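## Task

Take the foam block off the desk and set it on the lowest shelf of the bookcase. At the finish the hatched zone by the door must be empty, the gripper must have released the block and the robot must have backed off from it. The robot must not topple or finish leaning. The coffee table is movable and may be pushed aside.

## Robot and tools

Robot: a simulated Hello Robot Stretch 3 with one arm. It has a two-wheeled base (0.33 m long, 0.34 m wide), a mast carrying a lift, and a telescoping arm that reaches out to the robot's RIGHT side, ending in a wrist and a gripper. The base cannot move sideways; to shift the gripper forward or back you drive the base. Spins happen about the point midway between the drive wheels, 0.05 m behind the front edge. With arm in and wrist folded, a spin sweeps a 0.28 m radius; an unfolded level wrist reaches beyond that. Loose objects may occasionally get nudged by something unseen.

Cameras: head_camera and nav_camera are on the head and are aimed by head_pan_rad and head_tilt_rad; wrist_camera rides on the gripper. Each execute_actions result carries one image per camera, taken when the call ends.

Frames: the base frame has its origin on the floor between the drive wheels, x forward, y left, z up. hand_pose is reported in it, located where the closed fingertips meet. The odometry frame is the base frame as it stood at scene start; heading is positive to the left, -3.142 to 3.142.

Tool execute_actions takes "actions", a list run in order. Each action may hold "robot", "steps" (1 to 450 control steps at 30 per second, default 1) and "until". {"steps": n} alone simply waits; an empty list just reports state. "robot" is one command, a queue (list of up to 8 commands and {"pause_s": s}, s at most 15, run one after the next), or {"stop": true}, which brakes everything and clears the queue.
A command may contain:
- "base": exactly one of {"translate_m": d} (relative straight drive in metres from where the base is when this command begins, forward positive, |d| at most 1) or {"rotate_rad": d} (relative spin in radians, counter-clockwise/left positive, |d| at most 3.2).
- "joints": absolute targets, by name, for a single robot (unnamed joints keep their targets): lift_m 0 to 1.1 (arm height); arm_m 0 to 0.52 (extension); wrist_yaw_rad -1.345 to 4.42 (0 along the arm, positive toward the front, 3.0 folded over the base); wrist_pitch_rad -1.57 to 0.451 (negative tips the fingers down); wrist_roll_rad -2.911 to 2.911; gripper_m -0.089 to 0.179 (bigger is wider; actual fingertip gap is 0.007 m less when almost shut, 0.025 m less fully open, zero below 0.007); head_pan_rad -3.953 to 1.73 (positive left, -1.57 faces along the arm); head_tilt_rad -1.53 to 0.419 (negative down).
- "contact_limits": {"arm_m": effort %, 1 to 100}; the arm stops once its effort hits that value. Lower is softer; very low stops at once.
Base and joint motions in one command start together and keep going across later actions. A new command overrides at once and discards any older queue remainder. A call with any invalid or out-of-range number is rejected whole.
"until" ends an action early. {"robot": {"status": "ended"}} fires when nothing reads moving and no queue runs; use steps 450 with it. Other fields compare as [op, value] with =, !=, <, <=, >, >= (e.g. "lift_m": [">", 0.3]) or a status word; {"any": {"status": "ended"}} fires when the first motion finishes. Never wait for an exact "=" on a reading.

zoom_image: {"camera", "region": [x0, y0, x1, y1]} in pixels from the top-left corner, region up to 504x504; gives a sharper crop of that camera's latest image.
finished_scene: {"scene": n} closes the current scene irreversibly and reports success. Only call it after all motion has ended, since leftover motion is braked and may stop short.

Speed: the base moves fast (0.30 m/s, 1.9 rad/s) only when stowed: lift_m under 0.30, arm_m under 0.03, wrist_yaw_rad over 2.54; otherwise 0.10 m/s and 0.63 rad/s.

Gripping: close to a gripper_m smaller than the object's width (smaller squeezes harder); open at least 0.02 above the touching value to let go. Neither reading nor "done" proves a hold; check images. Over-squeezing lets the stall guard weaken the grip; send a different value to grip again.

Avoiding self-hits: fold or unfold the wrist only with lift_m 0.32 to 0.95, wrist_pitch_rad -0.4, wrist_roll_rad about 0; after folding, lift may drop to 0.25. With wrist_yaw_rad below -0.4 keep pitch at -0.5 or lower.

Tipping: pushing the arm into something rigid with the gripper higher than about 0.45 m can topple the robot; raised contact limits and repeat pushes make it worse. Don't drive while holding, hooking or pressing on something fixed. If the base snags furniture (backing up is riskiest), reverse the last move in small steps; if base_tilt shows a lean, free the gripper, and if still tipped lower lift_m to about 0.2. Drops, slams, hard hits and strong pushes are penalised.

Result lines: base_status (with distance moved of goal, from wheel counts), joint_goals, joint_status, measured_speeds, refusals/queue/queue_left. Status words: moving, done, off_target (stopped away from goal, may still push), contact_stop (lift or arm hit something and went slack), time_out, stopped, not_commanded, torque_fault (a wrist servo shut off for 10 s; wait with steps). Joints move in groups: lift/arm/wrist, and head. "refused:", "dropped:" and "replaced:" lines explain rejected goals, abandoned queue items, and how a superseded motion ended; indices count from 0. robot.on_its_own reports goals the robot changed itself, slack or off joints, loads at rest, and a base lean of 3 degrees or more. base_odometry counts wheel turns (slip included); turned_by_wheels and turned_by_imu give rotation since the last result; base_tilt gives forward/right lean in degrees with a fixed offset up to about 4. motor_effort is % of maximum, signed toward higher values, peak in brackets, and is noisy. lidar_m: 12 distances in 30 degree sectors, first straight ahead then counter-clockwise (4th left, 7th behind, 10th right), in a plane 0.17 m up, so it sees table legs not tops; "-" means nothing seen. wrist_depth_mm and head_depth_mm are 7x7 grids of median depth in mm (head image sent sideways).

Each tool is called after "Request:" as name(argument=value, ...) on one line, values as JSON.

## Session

Request:
execute_actions(actions=[{"robot":{"joints":{"head_tilt_rad":-0.5}},"steps":450,"until":{"robot":{"status":"ended"}}}])

Request:
execute_actions(actions=[{"robot":{"joints":{"head_pan_rad":-1.57}},"steps":450,"until":{"robot":{"status":"ended"}}}])

Request:
execute_actions(actions=[{"robot":{"joints":{"head_pan_rad":-3.14}},"steps":450,"until":{"robot":{"status":"ended"}}}])

Request:
execute_actions(actions=[{"robot":{"joints":{"head_pan_rad":1.57}},"steps":450,"until":{"robot":{"status":"ended"}}}])

Scene clock: 0.87 s.
robot.base_odometry: x=+0.000 y=+0.000 heading=+0.000 (m, m, rad; robot's odometry frame)
robot.turned_by_wheels: +0.000 (rad since the last result)
robot.turned_by_imu: +0.000 (rad since the last result)
robot.base_tilt: forward=-1.1 right=-0.8 (deg)
robot.lidar_m: 1.89 2.60 2.41 1.96 1.67 1.66 1.89 1.86 1.80 2.48 2.12 1.46
robot.head_depth_mm: 1975 2095 2220 1942 1795 1649 1346 / 2102 2237 2416 2019 1933 1636 1341 / 2270 2440 2623 2123 2079 1633 1338 / 2502 2687 2923 2284 2061 1627 1331 / 2723 2963 3296 2860 2050 1606 1318 / 2778 2969 3160 2783 2042 1605 1317 / 2511 2695 2912 2805 2042 1597 1308
robot.base_status: not_commanded
robot.joint_positions: lift_m=+0.591 arm_m=+0.002 wrist_yaw_rad=+2.949 wrist_pitch_rad=-0.519 wrist_roll_rad=-0.015 gripper_m=+0.037 head_pan_rad=+0.011 head_tilt_rad=-0.493
robot.joint_goals: lift_m=+0.591 arm_m=+0.002 wrist_yaw_rad=+2.949 wrist_pitch_rad=-0.519 wrist_roll_rad=-0.015 gripper_m=+0.037 head_pan_rad=+0.011 head_tilt_rad=-0.500
robot.joint_status: lift_m=not_commanded arm_m=not_commanded wrist_yaw_rad=not_commanded wrist_pitch_rad=not_commanded wrist_roll_rad=not_commanded gripper_m=not_commanded head_pan_rad=not_commanded head_tilt_rad=done
robot.measured_speeds: translate_m=+0.000 rotate_rad=+0.000 lift_m=+0.000 arm_m=+0.000 wrist_yaw_rad=+0.000 wrist_pitch_rad=+0.000 wrist_roll_rad=+0.000 head_pan_rad=+0.000 head_tilt_rad=+0.000
robot: refusals=0 queue=done queue_left=0
robot.motor_effort: left_wheel=+1(1) right_wheel=+0(1) lift_m=+33(32) arm_m=+0(0) wrist_yaw_rad=-1(0) wrist_pitch_rad=+6(6) wrist_roll_rad=+0(0) gripper_m=+0(1) head_pan_rad=+0(1) head_tilt_rad=-2(21) (%)
robot.hand_pose: x=+0.0190 y=+0.0597 z=+0.5814 quat_wxyz=(+0.246, +0.692, +0.117, +0.668) (m; robot's base frame)
robot.wrist_depth_mm: - - - - - - - / - - - - - - - / - - - - - - - / - - - - - - - / 919 897 - 893 902 861 839 / 795 781 - 760 730 764 744 / 690 691 668 684 678 668 655
pictures: head_camera (sideways: a quarter turn clockwise sets it upright), nav_camera (sideways: a quarter turn counterclockwise sets it upright), wrist_camera
Images, in order (width x height): head_camera 896x504, nav_camera 672x504, wrist_camera 644x364.

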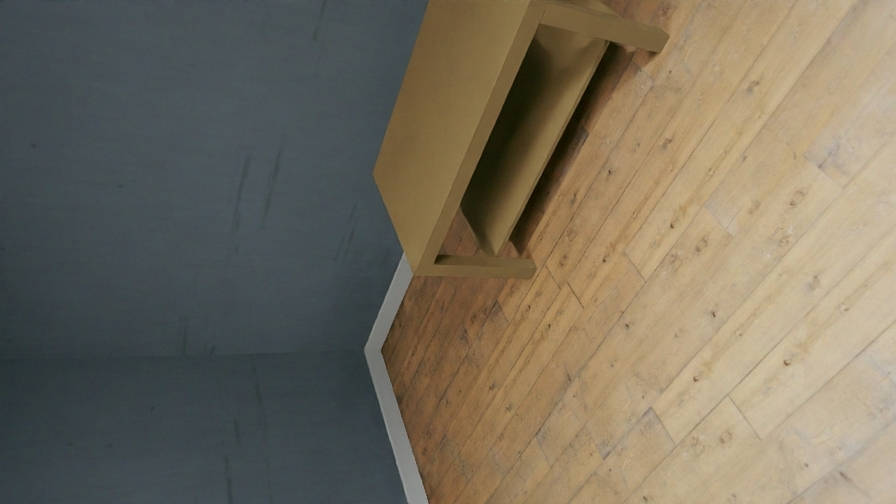

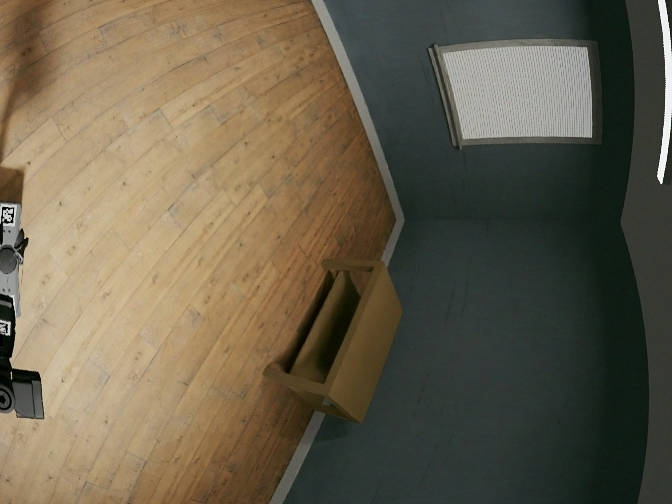

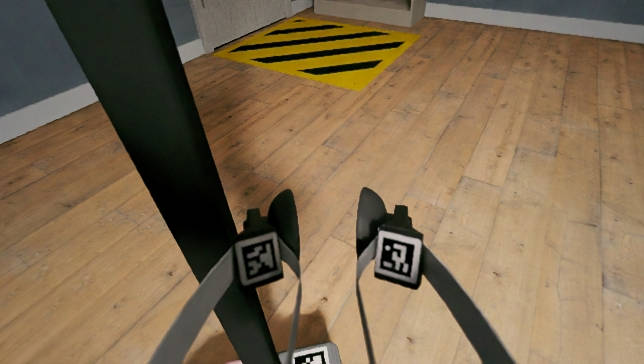

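Scene clock: 2.23 s.
robot.base_odometry: x=+0.000 y=+0.000 heading=+0.000 (m, m, rad; robot's odometry frame)
robot.turned_by_wheels: +0.000 (rad since the last result)
robot.turned_by_imu: +0.000 (rad since the last result)
robot.base_tilt: forward=-1.1 right=-0.9 (deg)
robot.lidar_m: 1.89 2.60 2.40 1.97 1.66 1.66 1.88 1.87 1.79 2.48 2.12 1.46
robot.head_depth_mm: 2015 2159 2273 2450 1982 1640 1345 / 2191 2319 2509 2649 2105 1637 1344 / 2365 2527 2723 2781 2091 1635 1328 / 2563 2773 3024 2865 2074 1631 1335 / 2440 2645 2897 2864 2064 1615 1326 / 2242 2394 2609 2677 2044 1593 1309 / 2034 2207 2359 2497 2041 1590 1313
robot.base_status: not_commanded
robot.joint_positions: lift_m=+0.591 arm_m=+0.002 wrist_yaw_rad=+2.949 wrist_pitch_rad=-0.519 wrist_roll_rad=-0.015 gripper_m=+0.037 head_pan_rad=-1.563 head_tilt_rad=-0.494
robot.joint_goals: lift_m=+0.591 arm_m=+0.002 wrist_yaw_rad=+2.949 wrist_pitch_rad=-0.519 wrist_roll_rad=-0.015 gripper_m=+0.037 head_pan_rad=-1.570 head_tilt_rad=-0.500
robot.joint_status: lift_m=not_commanded arm_m=not_commanded wrist_yaw_rad=not_commanded wrist_pitch_rad=not_commanded wrist_roll_rad=not_commanded gripper_m=not_commanded head_pan_rad=done head_tilt_rad=done
robot.measured_speeds: translate_m=+0.000 rotate_rad=+0.000 lift_m=+0.000 arm_m=+0.000 wrist_yaw_rad=+0.000 wrist_pitch_rad=+0.000 wrist_roll_rad=+0.000 head_pan_rad=+0.000 head_tilt_rad=+0.000
robot: refusals=0 queue=done queue_left=0
robot.motor_effort: left_wheel=+0(0) right_wheel=+0(1) lift_m=+32(32) arm_m=+0(0) wrist_yaw_rad=+0(0) wrist_pitch_rad=+6(7) wrist_roll_rad=+0(0) gripper_m=+0(0) head_pan_rad=-4(40) head_tilt_rad=-2(2) (%)
robot.hand_pose: x=+0.0190 y=+0.0597 z=+0.5814 quat_wxyz=(+0.246, +0.692, +0.117, +0.668) (m; robot's base frame)
robot.wrist_depth_mm: - - - - - - - / - - - - - - - / - - - - - - - / - - - - - - - / 908 873 - 869 908 864 833 / 786 788 - 764 735 754 739 / 701 688 660 686 673 660 657
pictures: head_camera (sideways: a quarter turn clockwise sets it upright), nav_camera (sideways: a quarter turn counterclockwise sets it upright), wrist_camera
Images, in order (width x height): head_camera 896x504, nav_camera 672x504, wrist_camera 644x364.

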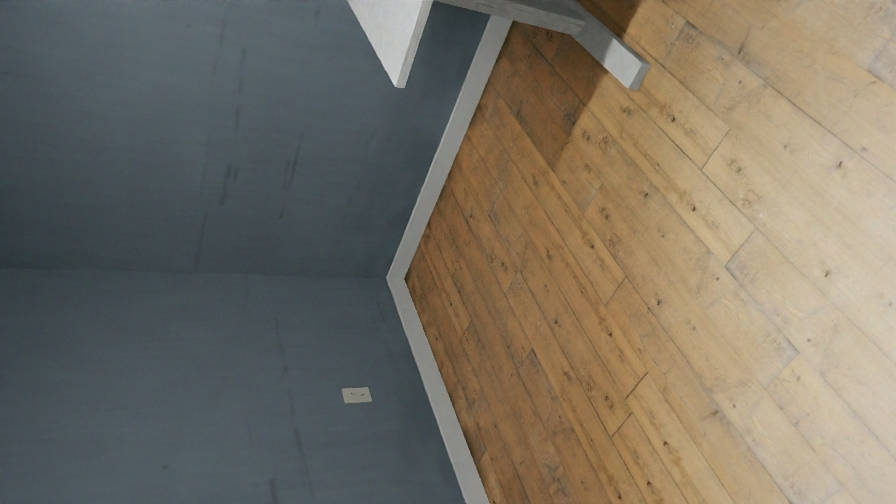

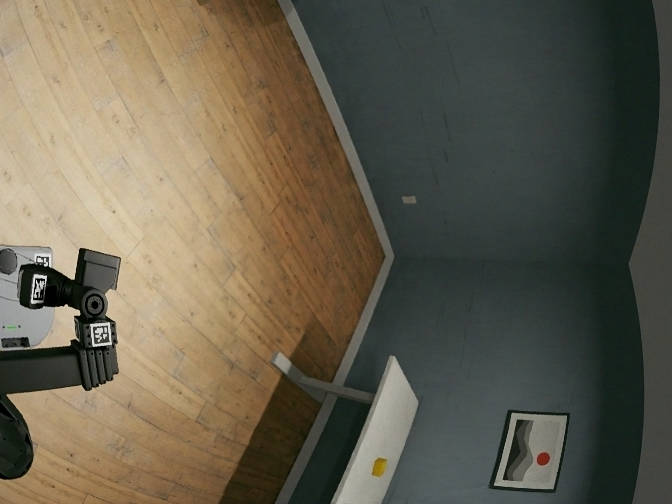

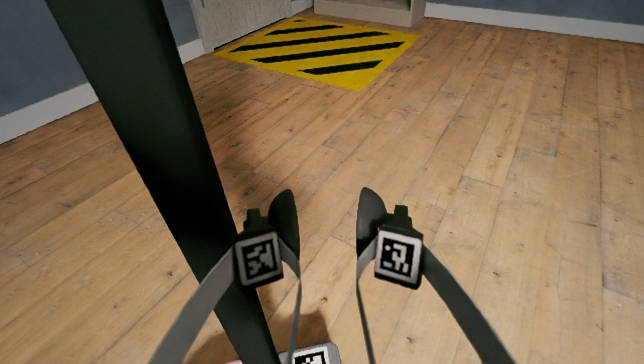

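Scene clock: 3.60 s.
robot.base_odometry: x=+0.000 y=+0.000 heading=+0.000 (m, m, rad; robot's odometry frame)
robot.turned_by_wheels: +0.000 (rad since the last result)
robot.turned_by_imu: +0.000 (rad since the last result)
robot.base_tilt: forward=-1.0 right=-0.9 (deg)
robot.lidar_m: 1.89 2.60 2.40 1.96 1.66 1.66 1.88 1.86 1.79 2.48 2.12 1.46
robot.head_depth_mm: 1533 1621 1724 1846 1976 1649 1344 / 1646 1764 1867 2018 2075 1645 1348 / 1790 1900 2044 2223 2085 1629 1335 / 1935 2103 2251 2466 2071 1617 1331 / 2127 2330 2540 2692 2062 1597 1320 / 2285 2457 2656 2824 2056 1602 1326 / 2131 2272 2434 2542 2053 1595 1316
robot.base_status: not_commanded
robot.joint_positions: lift_m=+0.591 arm_m=+0.002 wrist_yaw_rad=+2.949 wrist_pitch_rad=-0.519 wrist_roll_rad=-0.015 gripper_m=+0.037 head_pan_rad=-3.133 head_tilt_rad=-0.494
robot.joint_goals: lift_m=+0.591 arm_m=+0.002 wrist_yaw_rad=+2.949 wrist_pitch_rad=-0.519 wrist_roll_rad=-0.015 gripper_m=+0.037 head_pan_rad=-3.140 head_tilt_rad=-0.500
robot.joint_status: lift_m=not_commanded arm_m=not_commanded wrist_yaw_rad=not_commanded wrist_pitch_rad=not_commanded wrist_roll_rad=not_commanded gripper_m=not_commanded head_pan_rad=done head_tilt_rad=done
robot.measured_speeds: translate_m=+0.000 rotate_rad=+0.000 lift_m=+0.000 arm_m=+0.000 wrist_yaw_rad=+0.000 wrist_pitch_rad=+0.000 wrist_roll_rad=+0.000 head_pan_rad=+0.000 head_tilt_rad=+0.000
robot: refusals=0 queue=done queue_left=0
robot.motor_effort: left_wheel=+0(0) right_wheel=+1(1) lift_m=+32(31) arm_m=+0(0) wrist_yaw_rad=+0(0) wrist_pitch_rad=+6(6) wrist_roll_rad=+0(1) gripper_m=+1(1) head_pan_rad=-3(42) head_tilt_rad=-2(2) (%)
robot.hand_pose: x=+0.0190 y=+0.0597 z=+0.5814 quat_wxyz=(+0.246, +0.692, +0.117, +0.668) (m; robot's base frame)
robot.wrist_depth_mm: - - - - - - - / - - - - - - - / - - - - - - - / - - - - - - - / 937 902 - 881 890 859 848 / 781 784 - 755 728 742 746 / 692 689 666 675 675 653 658
pictures: head_camera (sideways: a quarter turn clockwise sets it upright), nav_camera (sideways: a quarter turn counterclockwise sets it upright), wrist_camera
Images, in order (width x height): head_camera 896x504, nav_camera 672x504, wrist_camera 644x364.

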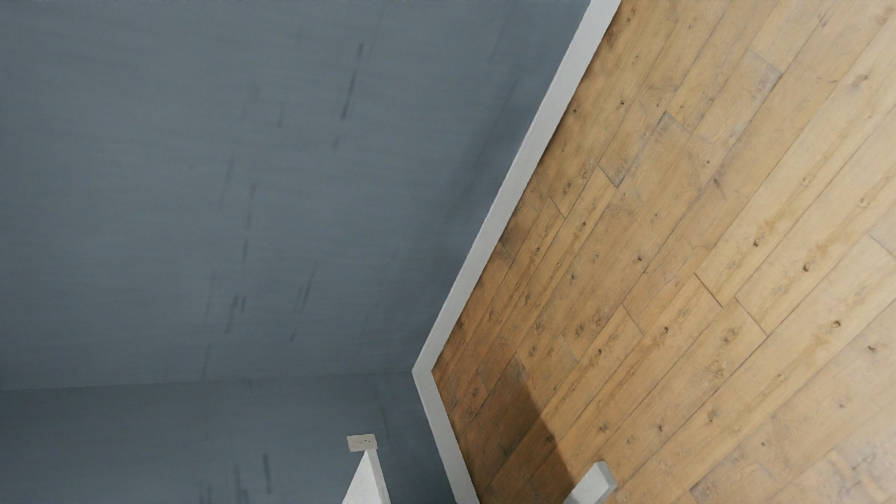

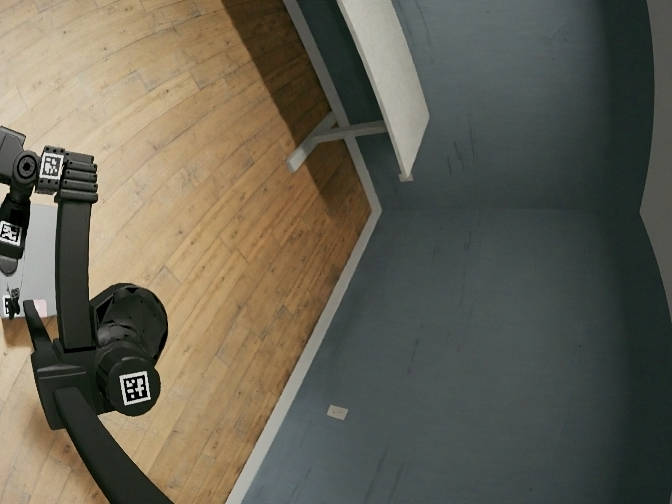

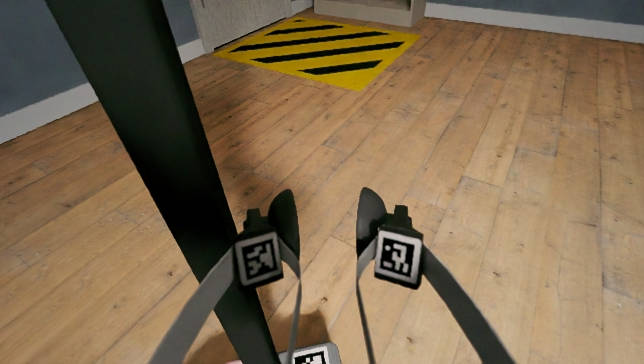

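Scene clock: 6.40 s.
robot.base_odometry: x=+0.000 y=+0.000 heading=+0.000 (m, m, rad; robot's odometry frame)
robot.turned_by_wheels: +0.000 (rad since the last result)
robot.turned_by_imu: -0.001 (rad since the last result)
robot.base_tilt: forward=-1.0 right=-0.8 (deg)
robot.lidar_m: 1.89 2.60 2.40 1.97 1.66 1.66 1.89 1.87 1.79 2.48 2.12 1.46
robot.head_depth_mm: 2388 2532 2635 2705 2111 1643 1341 / 2549 2712 2885 2767 2132 1648 1341 / 2403 2618 2895 2927 2101 1631 1337 / 2136 2325 2593 2748 2075 1614 1332 / 1914 2079 2272 2480 2071 1612 1322 / 1746 1871 2044 2228 2052 1590 1316 / 1613 1735 1854 2014 2029 1585 1311
robot.base_status: not_commanded
robot.joint_positions: lift_m=+0.591 arm_m=+0.002 wrist_yaw_rad=+2.949 wrist_pitch_rad=-0.519 wrist_roll_rad=-0.015 gripper_m=+0.037 head_pan_rad=+1.563 head_tilt_rad=-0.494
robot.joint_goals: lift_m=+0.591 arm_m=+0.002 wrist_yaw_rad=+2.949 wrist_pitch_rad=-0.519 wrist_roll_rad=-0.015 gripper_m=+0.037 head_pan_rad=+1.570 head_tilt_rad=-0.500
robot.joint_status: lift_m=not_commanded arm_m=not_commanded wrist_yaw_rad=not_commanded wrist_pitch_rad=not_commanded wrist_roll_rad=not_commanded gripper_m=not_commanded head_pan_rad=done head_tilt_rad=done
robot.measured_speeds: translate_m=+0.000 rotate_rad=+0.000 lift_m=+0.000 arm_m=+0.000 wrist_yaw_rad=+0.000 wrist_pitch_rad=+0.000 wrist_roll_rad=+0.000 head_pan_rad=+0.000 head_tilt_rad=+0.000
robot: refusals=0 queue=done queue_left=0
robot.motor_effort: left_wheel=+0(1) right_wheel=+1(0) lift_m=+32(32) arm_m=+0(0) wrist_yaw_rad=+0(1) wrist_pitch_rad=+6(6) wrist_roll_rad=+1(1) gripper_m=+0(1) head_pan_rad=+3(39) head_tilt_rad=-2(2) (%)
robot.hand_pose: x=+0.0190 y=+0.0597 z=+0.5814 quat_wxyz=(+0.246, +0.692, +0.117, +0.668) (m; robot's base frame)
robot.wrist_depth_mm: - - - - - - - / - - - - - - - / - - - - - - - / - - - - - - - / 933 882 - 879 886 850 853 / 798 799 - 775 745 737 744 / 697 687 660 679 674 665 652
pictures: head_camera (sideways: a quarter turn clockwise sets it upright), nav_camera (sideways: a quarter turn counterclockwise sets it upright), wrist_camera
Images, in order (width x height): head_camera 896x504, nav_camera 672x504, wrist_camera 644x364.

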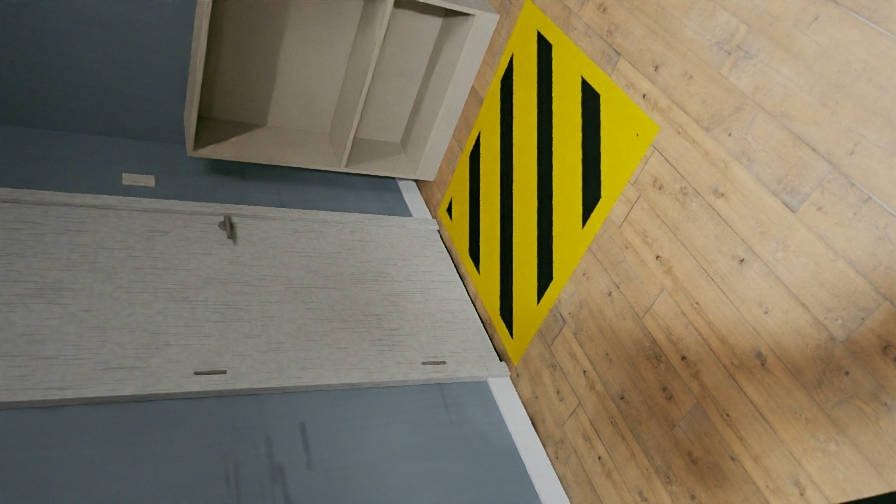

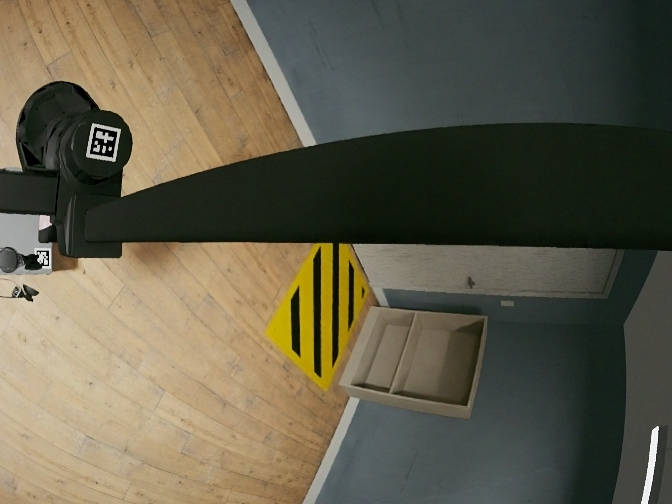

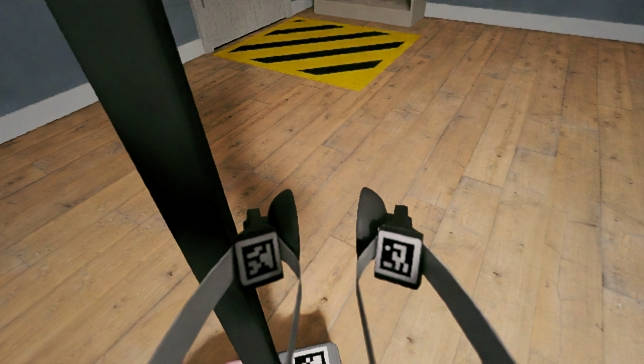

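Request:
execute_actions(actions=[{"robot":[{"base":{"rotate_rad":-2.3},"joints":{"head_pan_rad":0,"head_tilt_rad":-0.4,"wrist_pitch_rad":-0.4,"lift_m":1.0}}],"steps":450,"until":{"robot":{"status":"ended"}}}])

Scene clock: 15.20 s.
robot.base_odometry: x=+0.000 y=+0.000 heading=-2.300 (m, m, rad; robot's odometry frame)
robot.turned_by_wheels: -2.300 (rad since the last result)
robot.turned_by_imu: -2.305 (rad since the last result)
robot.base_tilt: forward=-1.0 right=-0.8 (deg)
robot.lidar_m: 1.82 1.79 2.18 1.46 1.47 2.67 2.46 2.25 1.70 1.66 1.74 1.87
robot.head_depth_mm: 1875 1993 2145 1843 2201 1797 1437 / 1871 2010 2165 1837 2372 1789 1436 / 1884 2006 2159 1805 2357 1772 1416 / 1874 2019 2144 1779 2346 1761 1411 / 1869 2025 2143 1735 2319 1751 1407 / 1860 2027 2159 1850 2200 1748 1402 / 1878 2038 2185 1852 2179 1725 1389
robot.base_status: done (rotate_rad -2.2999 of -2.3000)
robot.joint_positions: lift_m=+1.000 arm_m=+0.002 wrist_yaw_rad=+2.949 wrist_pitch_rad=-0.419 wrist_roll_rad=-0.015 gripper_m=+0.037 head_pan_rad=+0.007 head_tilt_rad=-0.408
robot.joint_goals: lift_m=+1.000 arm_m=+0.002 wrist_yaw_rad=+2.949 wrist_pitch_rad=-0.400 wrist_roll_rad=-0.015 gripper_m=+0.037 head_pan_rad=+0.000 head_tilt_rad=-0.400
robot.joint_status: lift_m=done arm_m=not_commanded wrist_yaw_rad=not_commanded wrist_pitch_rad=done wrist_roll_rad=not_commanded gripper_m=not_commanded head_pan_rad=done head_tilt_rad=done
robot.measured_speeds: translate_m=+0.000 rotate_rad=+0.000 lift_m=+0.000 arm_m=+0.000 wrist_yaw_rad=+0.000 wrist_pitch_rad=+0.000 wrist_roll_rad=+0.000 head_pan_rad=+0.000 head_tilt_rad=+0.000
robot: refusals=0 queue=done queue_left=0
robot.motor_effort: left_wheel=+2(7) right_wheel=-1(4) lift_m=+40(43) arm_m=+0(0) wrist_yaw_rad=+0(1) wrist_pitch_rad=+9(10) wrist_roll_rad=+1(0) gripper_m=+1(2) head_pan_rad=-3(39) head_tilt_rad=+3(11) (%)
robot.hand_pose: x=+0.0216 y=+0.0732 z=+1.0122 quat_wxyz=(+0.212, +0.697, +0.082, +0.680) (m; robot's base frame)
robot.wrist_depth_mm: - - - - - - - / - - - - - - - / - - - - - - - / - - - - - - - / - - - - - - - / - - - - - - - / - - - - - - -
pictures: head_camera (sideways: a quarter turn clockwise sets it upright), nav_camera (sideways: a quarter turn counterclockwise sets it upright), wrist_camera
Images, in order (width x height): head_camera 896x504, nav_camera 672x504, wrist_camera 644x364.

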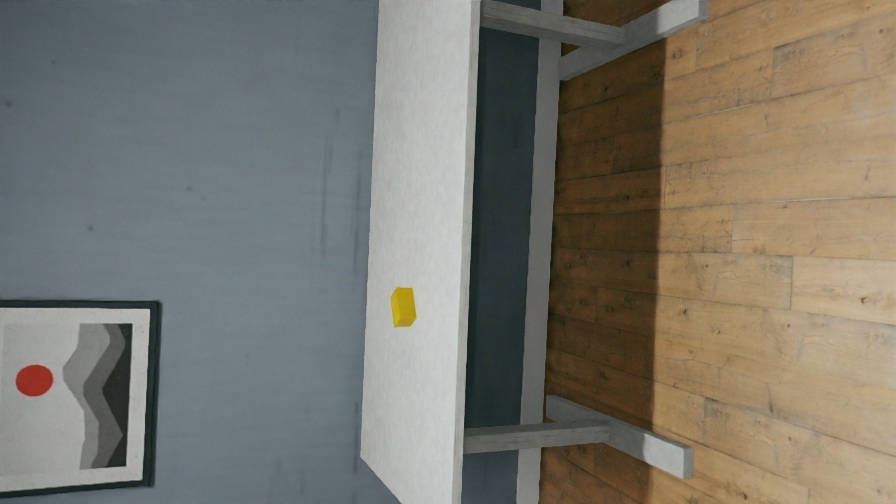

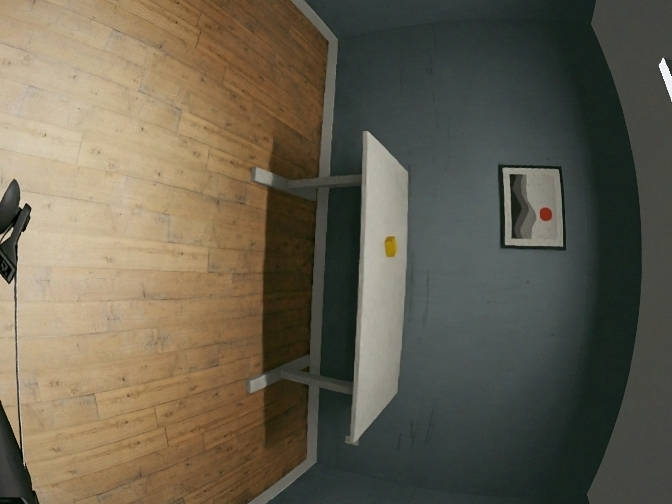

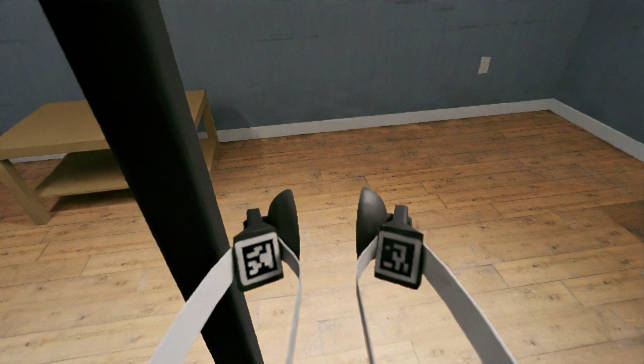

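Request:
execute_actions(actions=[{"robot":[{"base":{"translate_m":1.0}},{"base":{"translate_m":0.05}},{"base":{"rotate_rad":1.57},"joints":{"head_pan_rad":-1.57,"head_tilt_rad":-0.7,"lift_m":0.945}},{"joints":{"wrist_yaw_rad":0,"gripper_m":0.15},"base":{"translate_m":0.19}},{"joints":{"wrist_pitch_rad":-0.3,"arm_m":0.12}}],"steps":450,"until":{"robot":{"status":"ended"}}},{"steps":450,"until":{"robot":{"status":"ended"}}}])

Scene clock: 46.13 s.
robot.base_odometry: x=-0.558 y=-0.910 heading=-0.730 (m, m, rad; robot's odometry frame)
robot.turned_by_wheels: +1.570 (rad since the last result)
robot.turned_by_imu: +1.562 (rad since the last result)
robot.base_tilt: forward=-1.1 right=-0.8 (deg)
robot.lidar_m: 1.89 1.97 1.88 3.49 2.63 1.95 1.89 1.13 1.18 1.15 0.74 1.66
robot.head_depth_mm: 952 1072 1174 - 704 635 1209 / 957 1079 1171 - - 631 1200 / 960 1072 1178 - 678 629 1197 / 961 1077 1179 - 710 625 1189 / 961 1089 1161 876 726 621 1187 / 964 1088 1164 901 722 619 1181 / 969 1085 1168 894 721 614 1151
robot.base_status: done (translate_m +0.1900 of +0.1900)
robot.joint_positions: lift_m=+0.945 arm_m=+0.120 wrist_yaw_rad=+0.002 wrist_pitch_rad=-0.320 wrist_roll_rad=-0.015 gripper_m=+0.150 head_pan_rad=-1.563 head_tilt_rad=-0.691
robot.joint_goals: lift_m=+0.945 arm_m=+0.120 wrist_yaw_rad=+0.000 wrist_pitch_rad=-0.300 wrist_roll_rad=-0.015 gripper_m=+0.150 head_pan_rad=-1.570 head_tilt_rad=-0.700
robot.joint_status: lift_m=done arm_m=done wrist_yaw_rad=done wrist_pitch_rad=done wrist_roll_rad=not_commanded gripper_m=done head_pan_rad=done head_tilt_rad=done
robot.measured_speeds: translate_m=+0.000 rotate_rad=+0.000 lift_m=+0.000 arm_m=+0.000 wrist_yaw_rad=+0.000 wrist_pitch_rad=+0.000 wrist_roll_rad=+0.000 head_pan_rad=+0.000 head_tilt_rad=+0.000
robot: refusals=0 queue=done queue_left=0
robot.motor_effort: left_wheel=-2(8) right_wheel=+2(5) lift_m=+24(40) arm_m=+3(2) wrist_yaw_rad=-2(5) wrist_pitch_rad=+10(10) wrist_roll_rad=+0(1) gripper_m=+0(82) head_pan_rad=-3(39) head_tilt_rad=-3(17) (%)
robot.hand_pose: x=-0.0211 y=-0.5003 z=+0.9805 quat_wxyz=(+0.704, +0.114, -0.692, -0.112) (m; robot's base frame)
robot.wrist_depth_mm: 700 705 700 688 682 683 678 / 757 762 753 754 728 739 726 / 831 814 821 813 795 814 792 / 915 773 702 684 688 679 669 / - 601 560 554 537 - 528 / 484 436 458 440 423 432 442 / 397 396 389 383 386 380 378
pictures: head_camera (sideways: a quarter turn clockwise sets it upright), nav_camera (sideways: a quarter turn counterclockwise sets it upright), wrist_camera
Images, in order (width x height): head_camera 896x504, nav_camera 672x504, wrist_camera 644x364.

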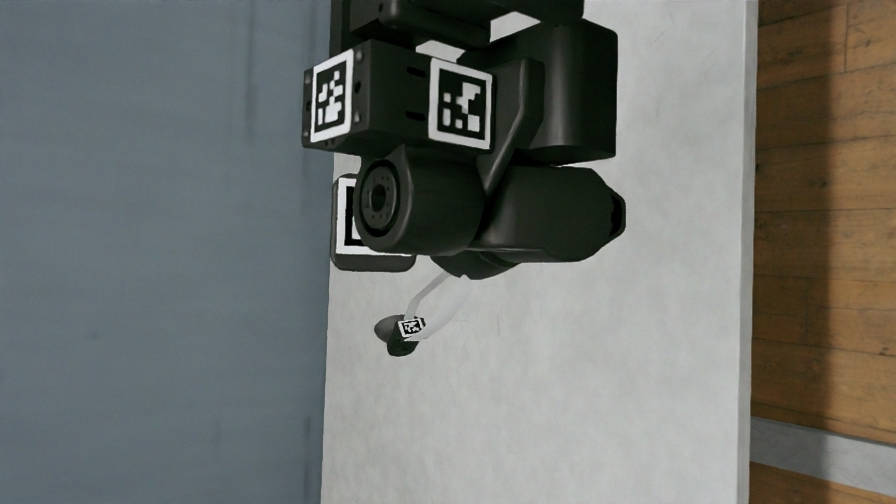

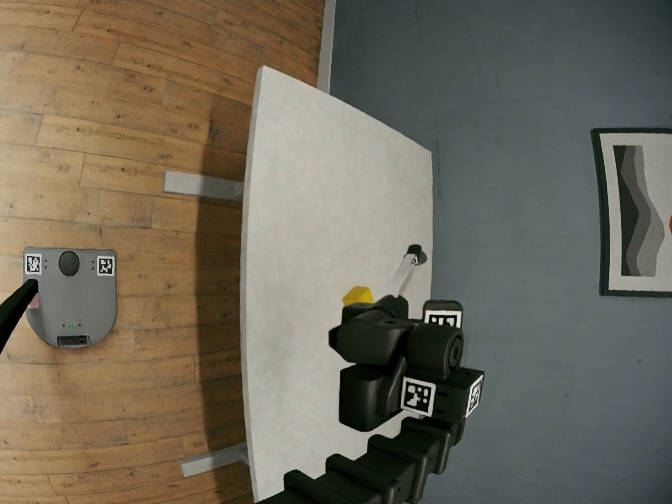

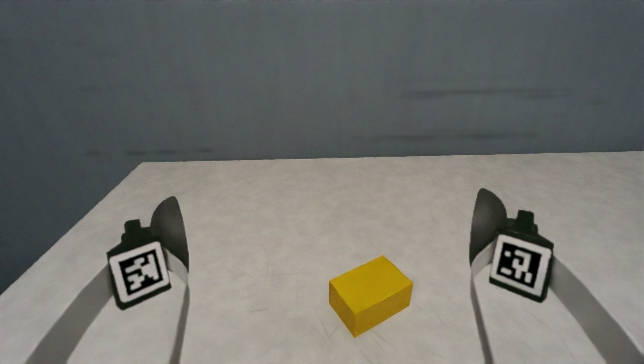

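Request:
execute_actions(actions=[{"robot":[{"joints":{"arm_m":0.0},"base":{"translate_m":-0.04}},{"joints":{"lift_m":0.8}}],"steps":450,"until":{"robot":{"status":"ended"}}}])

Scene clock: 54.23 s.
robot.base_odometry: x=-0.588 y=-0.883 heading=-0.730 (m, m, rad; robot's odometry frame)
robot.turned_by_wheels: +0.000 (rad since the last result)
robot.turned_by_imu: -0.002 (rad since the last result)
robot.base_tilt: forward=-1.0 right=-0.9 (deg)
robot.lidar_m: 1.93 2.02 1.90 3.46 2.57 1.90 1.85 1.10 1.18 1.14 0.75 1.66
robot.head_depth_mm: 949 1067 1168 933 746 634 - / 954 1074 1168 928 741 632 - / 956 1077 1173 921 737 628 - / 958 1078 1159 914 732 - - / 964 1078 1161 906 730 613 1186 / 967 1084 1163 900 721 618 1182 / 968 1084 1168 891 720 614 1151
robot.base_status: done (translate_m -0.0400 of -0.0400)
robot.joint_positions: lift_m=+0.800 arm_m=+0.002 wrist_yaw_rad=+0.001 wrist_pitch_rad=-0.319 wrist_roll_rad=-0.015 gripper_m=+0.150 head_pan_rad=-1.563 head_tilt_rad=-0.691
robot.joint_goals: lift_m=+0.800 arm_m=+0.000 wrist_yaw_rad=+0.000 wrist_pitch_rad=-0.300 wrist_roll_rad=-0.015 gripper_m=+0.150 head_pan_rad=-1.570 head_tilt_rad=-0.700
robot.joint_status: lift_m=done arm_m=done wrist_yaw_rad=done wrist_pitch_rad=done wrist_roll_rad=not_commanded gripper_m=done head_pan_rad=done head_tilt_rad=done
robot.measured_speeds: translate_m=+0.000 rotate_rad=+0.000 lift_m=+0.000 arm_m=+0.000 wrist_yaw_rad=+0.000 wrist_pitch_rad=+0.000 wrist_roll_rad=+0.000 head_pan_rad=+0.000 head_tilt_rad=+0.000
robot: refusals=0 queue=done queue_left=0
robot.motor_effort: left_wheel=-2(7) right_wheel=+2(2) lift_m=+24(26) arm_m=-2(2) wrist_yaw_rad=-2(2) wrist_pitch_rad=+9(10) wrist_roll_rad=+0(0) gripper_m=+0(0) head_pan_rad=-3(3) head_tilt_rad=-2(3) (%)
robot.hand_pose: x=-0.0212 y=-0.3830 z=+0.8357 quat_wxyz=(+0.704, +0.114, -0.692, -0.111) (m; robot's base frame)
robot.wrist_depth_mm: 812 804 791 803 782 797 772 / 865 852 835 840 827 813 808 / 915 607 599 594 567 552 548 / 446 438 426 409 416 414 409 / 346 358 337 334 328 - 323 / 292 265 278 275 272 260 269 / 239 238 235 234 232 229 228
pictures: head_camera (sideways: a quarter turn clockwise sets it upright), nav_camera (sideways: a quarter turn counterclockwise sets it upright), wrist_camera
Images, in order (width x height): head_camera 896x504, nav_camera 672x504, wrist_camera 644x364.

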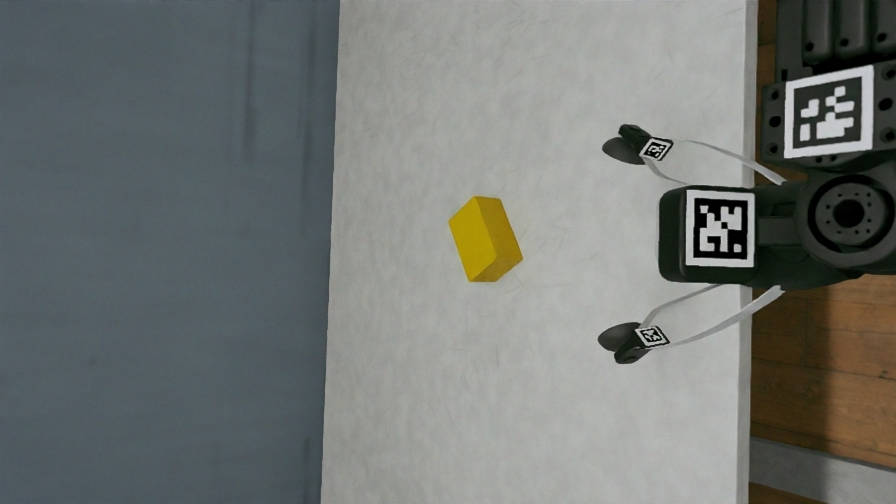

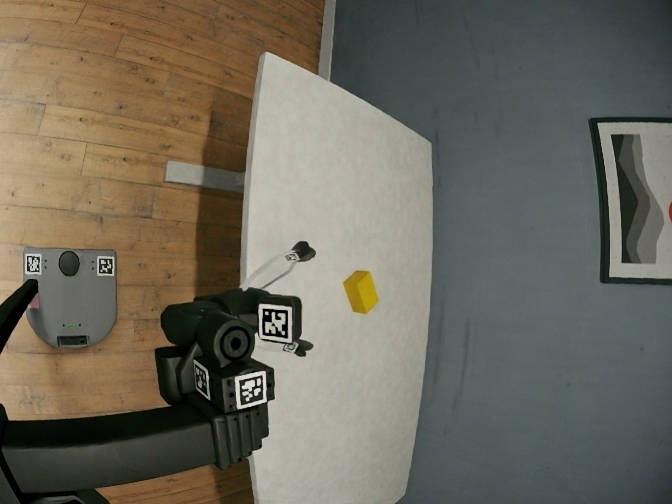

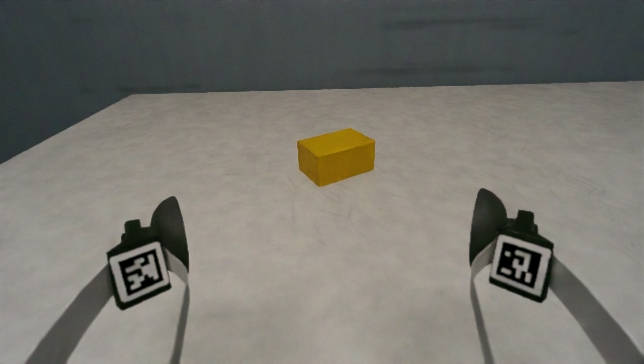

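Request:
execute_actions(actions=[{"robot":[{"joints":{"lift_m":0.703}},{"joints":{"arm_m":0.1}}],"steps":450,"until":{"robot":{"status":"ended"}}}])

Scene clock: 61.43 s.
robot.base_odometry: x=-0.588 y=-0.883 heading=-0.730 (m, m, rad; robot's odometry frame)
robot.turned_by_wheels: +0.000 (rad since the last result)
robot.turned_by_imu: -0.002 (rad since the last result)
robot.base_tilt: forward=-1.0 right=-0.8 (deg)
robot.lidar_m: 1.93 2.02 1.90 3.48 2.56 1.90 1.85 1.10 1.18 1.14 0.75 1.66
robot.head_depth_mm: 957 1066 1168 934 747 636 1239 / 960 1070 1177 929 740 648 - / 963 1075 1175 920 748 645 - / 958 1079 1159 912 732 - 1148 / 961 1076 1159 907 739 620 1197 / 964 1080 1171 898 720 619 1184 / 965 1088 1170 893 719 615 1158
robot.base_status: done (translate_m -0.0400 of -0.0400)
robot.joint_positions: lift_m=+0.703 arm_m=+0.100 wrist_yaw_rad=+0.001 wrist_pitch_rad=-0.312 wrist_roll_rad=-0.015 gripper_m=+0.150 head_pan_rad=-1.563 head_tilt_rad=-0.691
robot.joint_goals: lift_m=+0.703 arm_m=+0.100 wrist_yaw_rad=+0.000 wrist_pitch_rad=-0.300 wrist_roll_rad=-0.015 gripper_m=+0.150 head_pan_rad=-1.570 head_tilt_rad=-0.700
robot.joint_status: lift_m=done arm_m=done wrist_yaw_rad=done wrist_pitch_rad=done wrist_roll_rad=not_commanded gripper_m=done head_pan_rad=done head_tilt_rad=done
robot.measured_speeds: translate_m=+0.000 rotate_rad=+0.000 lift_m=+0.000 arm_m=+0.000 wrist_yaw_rad=+0.000 wrist_pitch_rad=+0.000 wrist_roll_rad=+0.000 head_pan_rad=+0.000 head_tilt_rad=+0.000
robot: refusals=0 queue=done queue_left=0
robot.motor_effort: left_wheel=-1(1) right_wheel=+2(2) lift_m=+23(23) arm_m=+3(3) wrist_yaw_rad=-2(1) wrist_pitch_rad=+6(9) wrist_roll_rad=+1(0) gripper_m=+0(0) head_pan_rad=-1(3) head_tilt_rad=-3(3) (%)
robot.hand_pose: x=-0.0212 y=-0.4810 z=+0.7404 quat_wxyz=(+0.704, +0.111, -0.693, -0.109) (m; robot's base frame)
robot.wrist_depth_mm: 717 719 702 706 704 698 700 / 760 586 559 544 517 506 493 / 355 349 343 287 307 319 315 / 253 249 244 240 237 234 231 / 197 204 191 189 187 - 182 / 163 151 157 155 154 147 151 / - 134 133 132 131 130 129
pictures: head_camera (sideways: a quarter turn clockwise sets it upright), nav_camera (sideways: a quarter turn counterclockwise sets it upright), wrist_camera
Images, in order (width x height): head_camera 896x504, nav_camera 672x504, wrist_camera 644x364.

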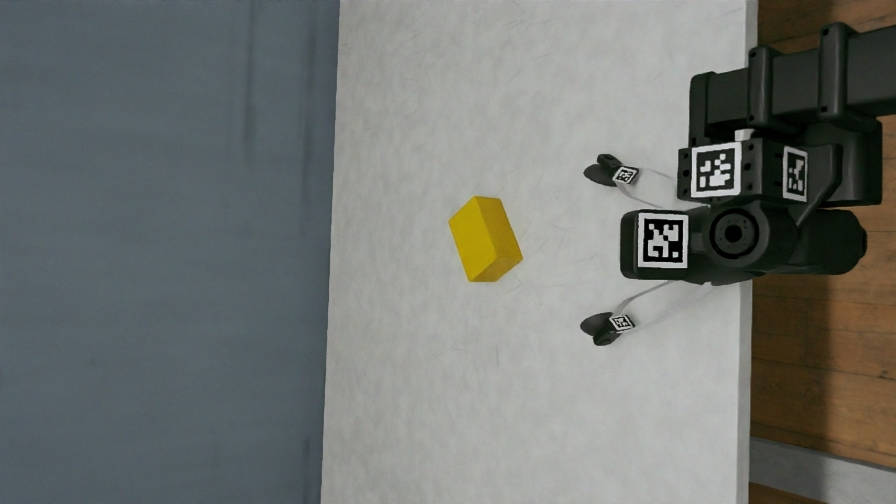

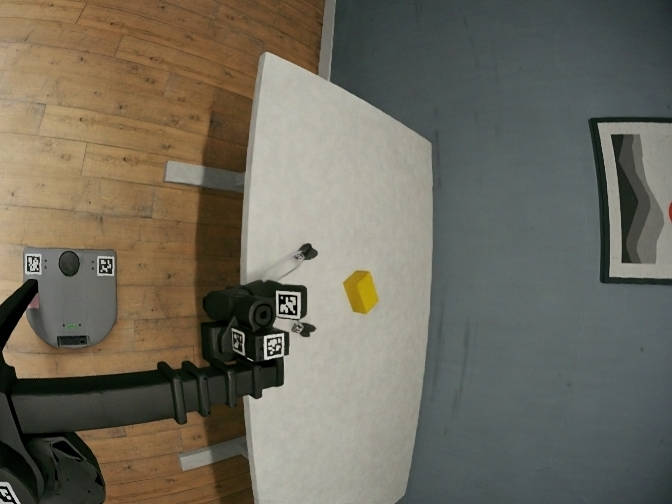

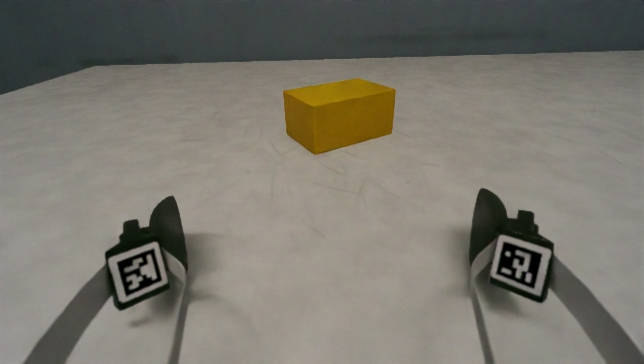

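Request:
execute_actions(actions=[{"robot":[{"joints":{"arm_m":0.3}},{"joints":{"gripper_m":0.03}},{"joints":{"lift_m":0.9}},{"joints":{"arm_m":0.0}}],"steps":450,"until":{"robot":{"status":"ended"}}}])

Scene clock: 74.17 s.
robot.base_odometry: x=-0.588 y=-0.883 heading=-0.730 (m, m, rad; robot's odometry frame)
robot.turned_by_wheels: +0.000 (rad since the last result)
robot.turned_by_imu: -0.004 (rad since the last result)
robot.base_tilt: forward=-1.1 right=-0.9 (deg)
robot.lidar_m: 1.93 2.02 1.91 3.46 2.57 1.91 1.85 1.10 1.18 1.14 0.75 1.66
robot.head_depth_mm: 953 1071 1168 936 768 - - / 960 1072 1180 927 763 - - / 957 1075 1168 921 466 - - / 963 1081 1160 914 - - - / 963 1079 1160 907 690 620 1189 / 966 1085 1164 901 723 623 1184 / 967 1086 1172 892 719 614 1157
robot.base_status: done (translate_m -0.0400 of -0.0400)
robot.joint_positions: lift_m=+0.900 arm_m=+0.002 wrist_yaw_rad=+0.001 wrist_pitch_rad=-0.319 wrist_roll_rad=-0.015 gripper_m=+0.050 head_pan_rad=-1.563 head_tilt_rad=-0.691
robot.joint_goals: lift_m=+0.900 arm_m=+0.000 wrist_yaw_rad=+0.000 wrist_pitch_rad=-0.300 wrist_roll_rad=-0.015 gripper_m=+0.049 head_pan_rad=-1.570 head_tilt_rad=-0.700
robot.joint_status: lift_m=done arm_m=done wrist_yaw_rad=done wrist_pitch_rad=done wrist_roll_rad=not_commanded gripper_m=done head_pan_rad=done head_tilt_rad=done
robot.measured_speeds: translate_m=+0.000 rotate_rad=+0.000 lift_m=+0.000 arm_m=+0.000 wrist_yaw_rad=+0.000 wrist_pitch_rad=+0.000 wrist_roll_rad=+0.000 head_pan_rad=+0.000 head_tilt_rad=+0.000
robot: refusals=0 queue=done queue_left=0
robot.on_its_own: gripper_m is held at +0.049, not at your +0.030, by its stall guard, which is not easing now
robot.motor_effort: left_wheel=+0(2) right_wheel=+1(2) lift_m=+40(40) arm_m=-2(3) wrist_yaw_rad=-1(6) wrist_pitch_rad=+8(9) wrist_roll_rad=+0(0) gripper_m=-20(99) head_pan_rad=-3(3) head_tilt_rad=-3(3) (%)
robot.hand_pose: x=-0.0212 y=-0.3831 z=+0.9353 quat_wxyz=(+0.704, +0.114, -0.692, -0.111) (m; robot's base frame)
robot.wrist_depth_mm: 812 804 789 794 772 769 759 / 886 873 852 860 830 839 838 / 955 909 864 844 846 820 800 / - 640 627 587 605 597 593 / 508 506 123 121 125 471 468 / 411 409 109 102 125 379 388 / 351 343 325 102 329 336 329
pictures: head_camera (sideways: a quarter turn clockwise sets it upright), nav_camera (sideways: a quarter turn counterclockwise sets it upright), wrist_camera
Images, in order (width x height): head_camera 896x504, nav_camera 672x504, wrist_camera 644x364.

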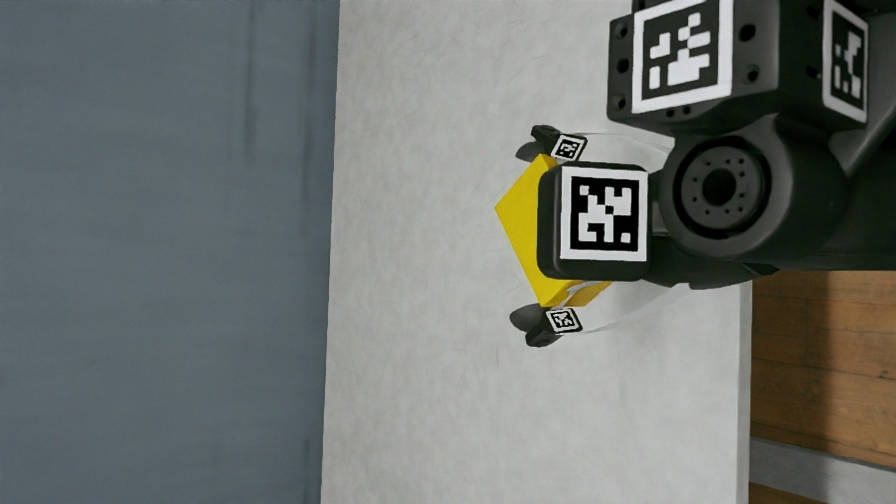

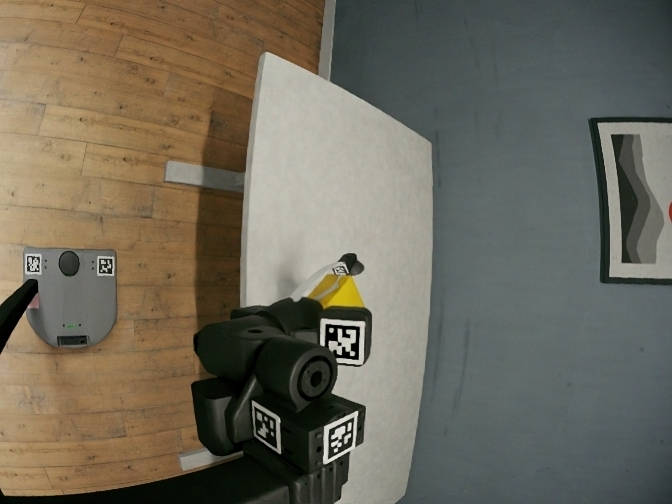

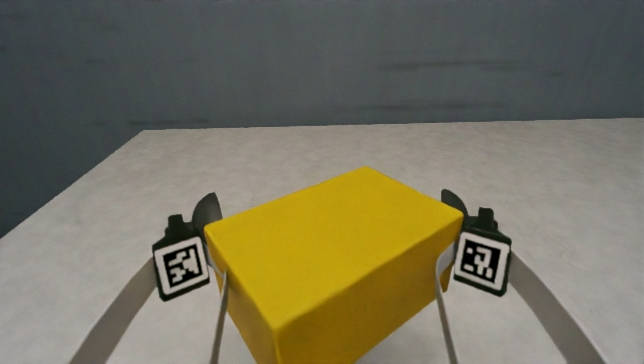

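Request:
execute_actions(actions=[{"robot":[{"base":{"rotate_rad":1.93},"joints":{"wrist_pitch_rad":-0.4,"head_pan_rad":0,"head_tilt_rad":-0.4}},{"joints":{"wrist_yaw_rad":3.0}},{"joints":{"lift_m":0.26},"base":{"translate_m":1.0}},{"base":{"translate_m":1.0}},{"base":{"translate_m":0.4}}],"steps":450,"until":{"robot":{"status":"ended"}}},{"steps":450,"until":{"robot":{"status":"ended"}}}])

Scene clock: 105.57 s.
robot.base_odometry: x=+0.282 y=+1.354 heading=+1.200 (m, m, rad; robot's odometry frame)
robot.turned_by_wheels: +1.930 (rad since the last result)
robot.turned_by_imu: +1.919 (rad since the last result)
robot.base_tilt: forward=-1.0 right=-0.8 (deg)
robot.lidar_m: 1.37 1.08 0.97 1.00 1.23 2.45 3.15 3.07 2.04 2.42 1.55 1.10
robot.head_depth_mm: 1138 1210 1289 1383 1495 1602 1437 / 1171 1250 1294 1377 1478 1617 1423 / 1215 1295 1359 1452 1502 1579 1416 / 1260 1340 1405 1499 1524 1633 1416 / 1300 1401 1466 1580 1580 1622 1409 / 1346 1449 1506 1605 1645 1625 1394 / 1384 1471 1431 1491 1624 1681 1391
robot.base_status: done (translate_m +0.4000 of +0.4000)
robot.joint_positions: lift_m=+0.260 arm_m=+0.002 wrist_yaw_rad=+2.999 wrist_pitch_rad=-0.418 wrist_roll_rad=-0.015 gripper_m=+0.050 head_pan_rad=-0.007 head_tilt_rad=-0.407
robot.joint_goals: lift_m=+0.260 arm_m=+0.000 wrist_yaw_rad=+3.000 wrist_pitch_rad=-0.400 wrist_roll_rad=-0.015 gripper_m=+0.049 head_pan_rad=+0.000 head_tilt_rad=-0.400
robot.joint_status: lift_m=done arm_m=done wrist_yaw_rad=done wrist_pitch_rad=done wrist_roll_rad=not_commanded gripper_m=done head_pan_rad=done head_tilt_rad=done
robot.measured_speeds: translate_m=+0.000 rotate_rad=+0.000 lift_m=+0.000 arm_m=+0.000 wrist_yaw_rad=+0.000 wrist_pitch_rad=+0.000 wrist_roll_rad=+0.000 head_pan_rad=+0.000 head_tilt_rad=+0.000
robot: refusals=0 queue=done queue_left=0
robot.on_its_own: gripper_m is held at +0.049, not at your +0.030, by its stall guard, which is not easing now
robot.motor_effort: left_wheel=-1(7) right_wheel=+2(6) lift_m=+24(36) arm_m=-2(3) wrist_yaw_rad=+2(4) wrist_pitch_rad=+9(9) wrist_roll_rad=+1(0) gripper_m=-19(21) head_pan_rad=+4(43) head_tilt_rad=+3(18) (%)
robot.hand_pose: x=+0.0107 y=+0.0748 z=+0.2729 quat_wxyz=(+0.196, +0.695, +0.099, +0.685) (m; robot's base frame)
robot.wrist_depth_mm: - - - 981 905 831 798 / - - - - 988 915 867 / 881 856 838 851 802 793 778 / 676 663 650 618 634 629 620 / 550 543 122 122 125 521 512 / 463 - 106 102 125 430 438 / - - 103 102 378 383 377
pictures: head_camera (sideways: a quarter turn clockwise sets it upright), nav_camera (sideways: a quarter turn counterclockwise sets it upright), wrist_camera
Images, in order (width x height): head_camera 896x504, nav_camera 672x504, wrist_camera 644x364.

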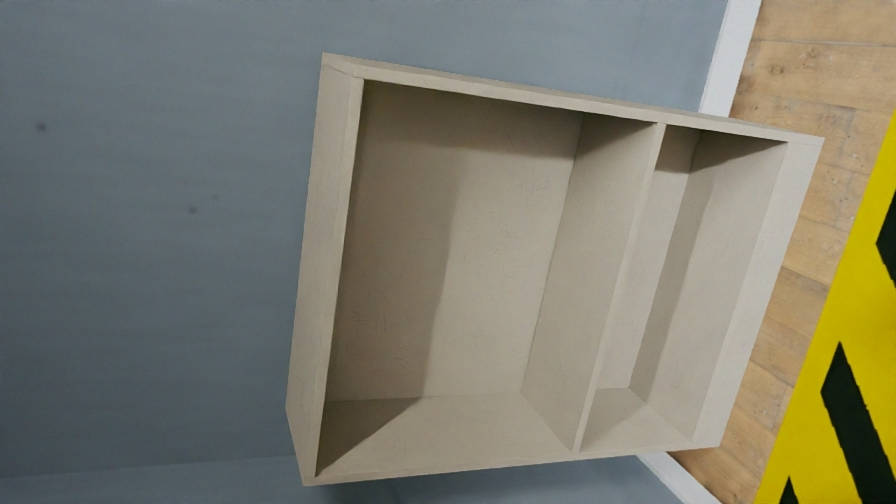

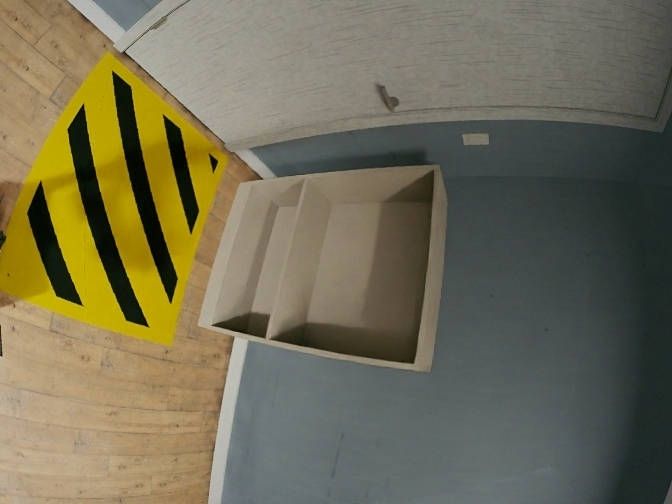

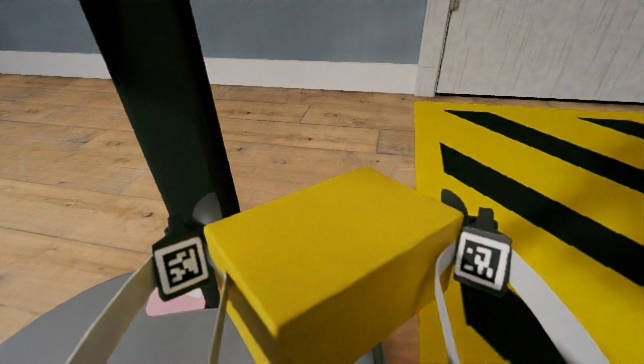

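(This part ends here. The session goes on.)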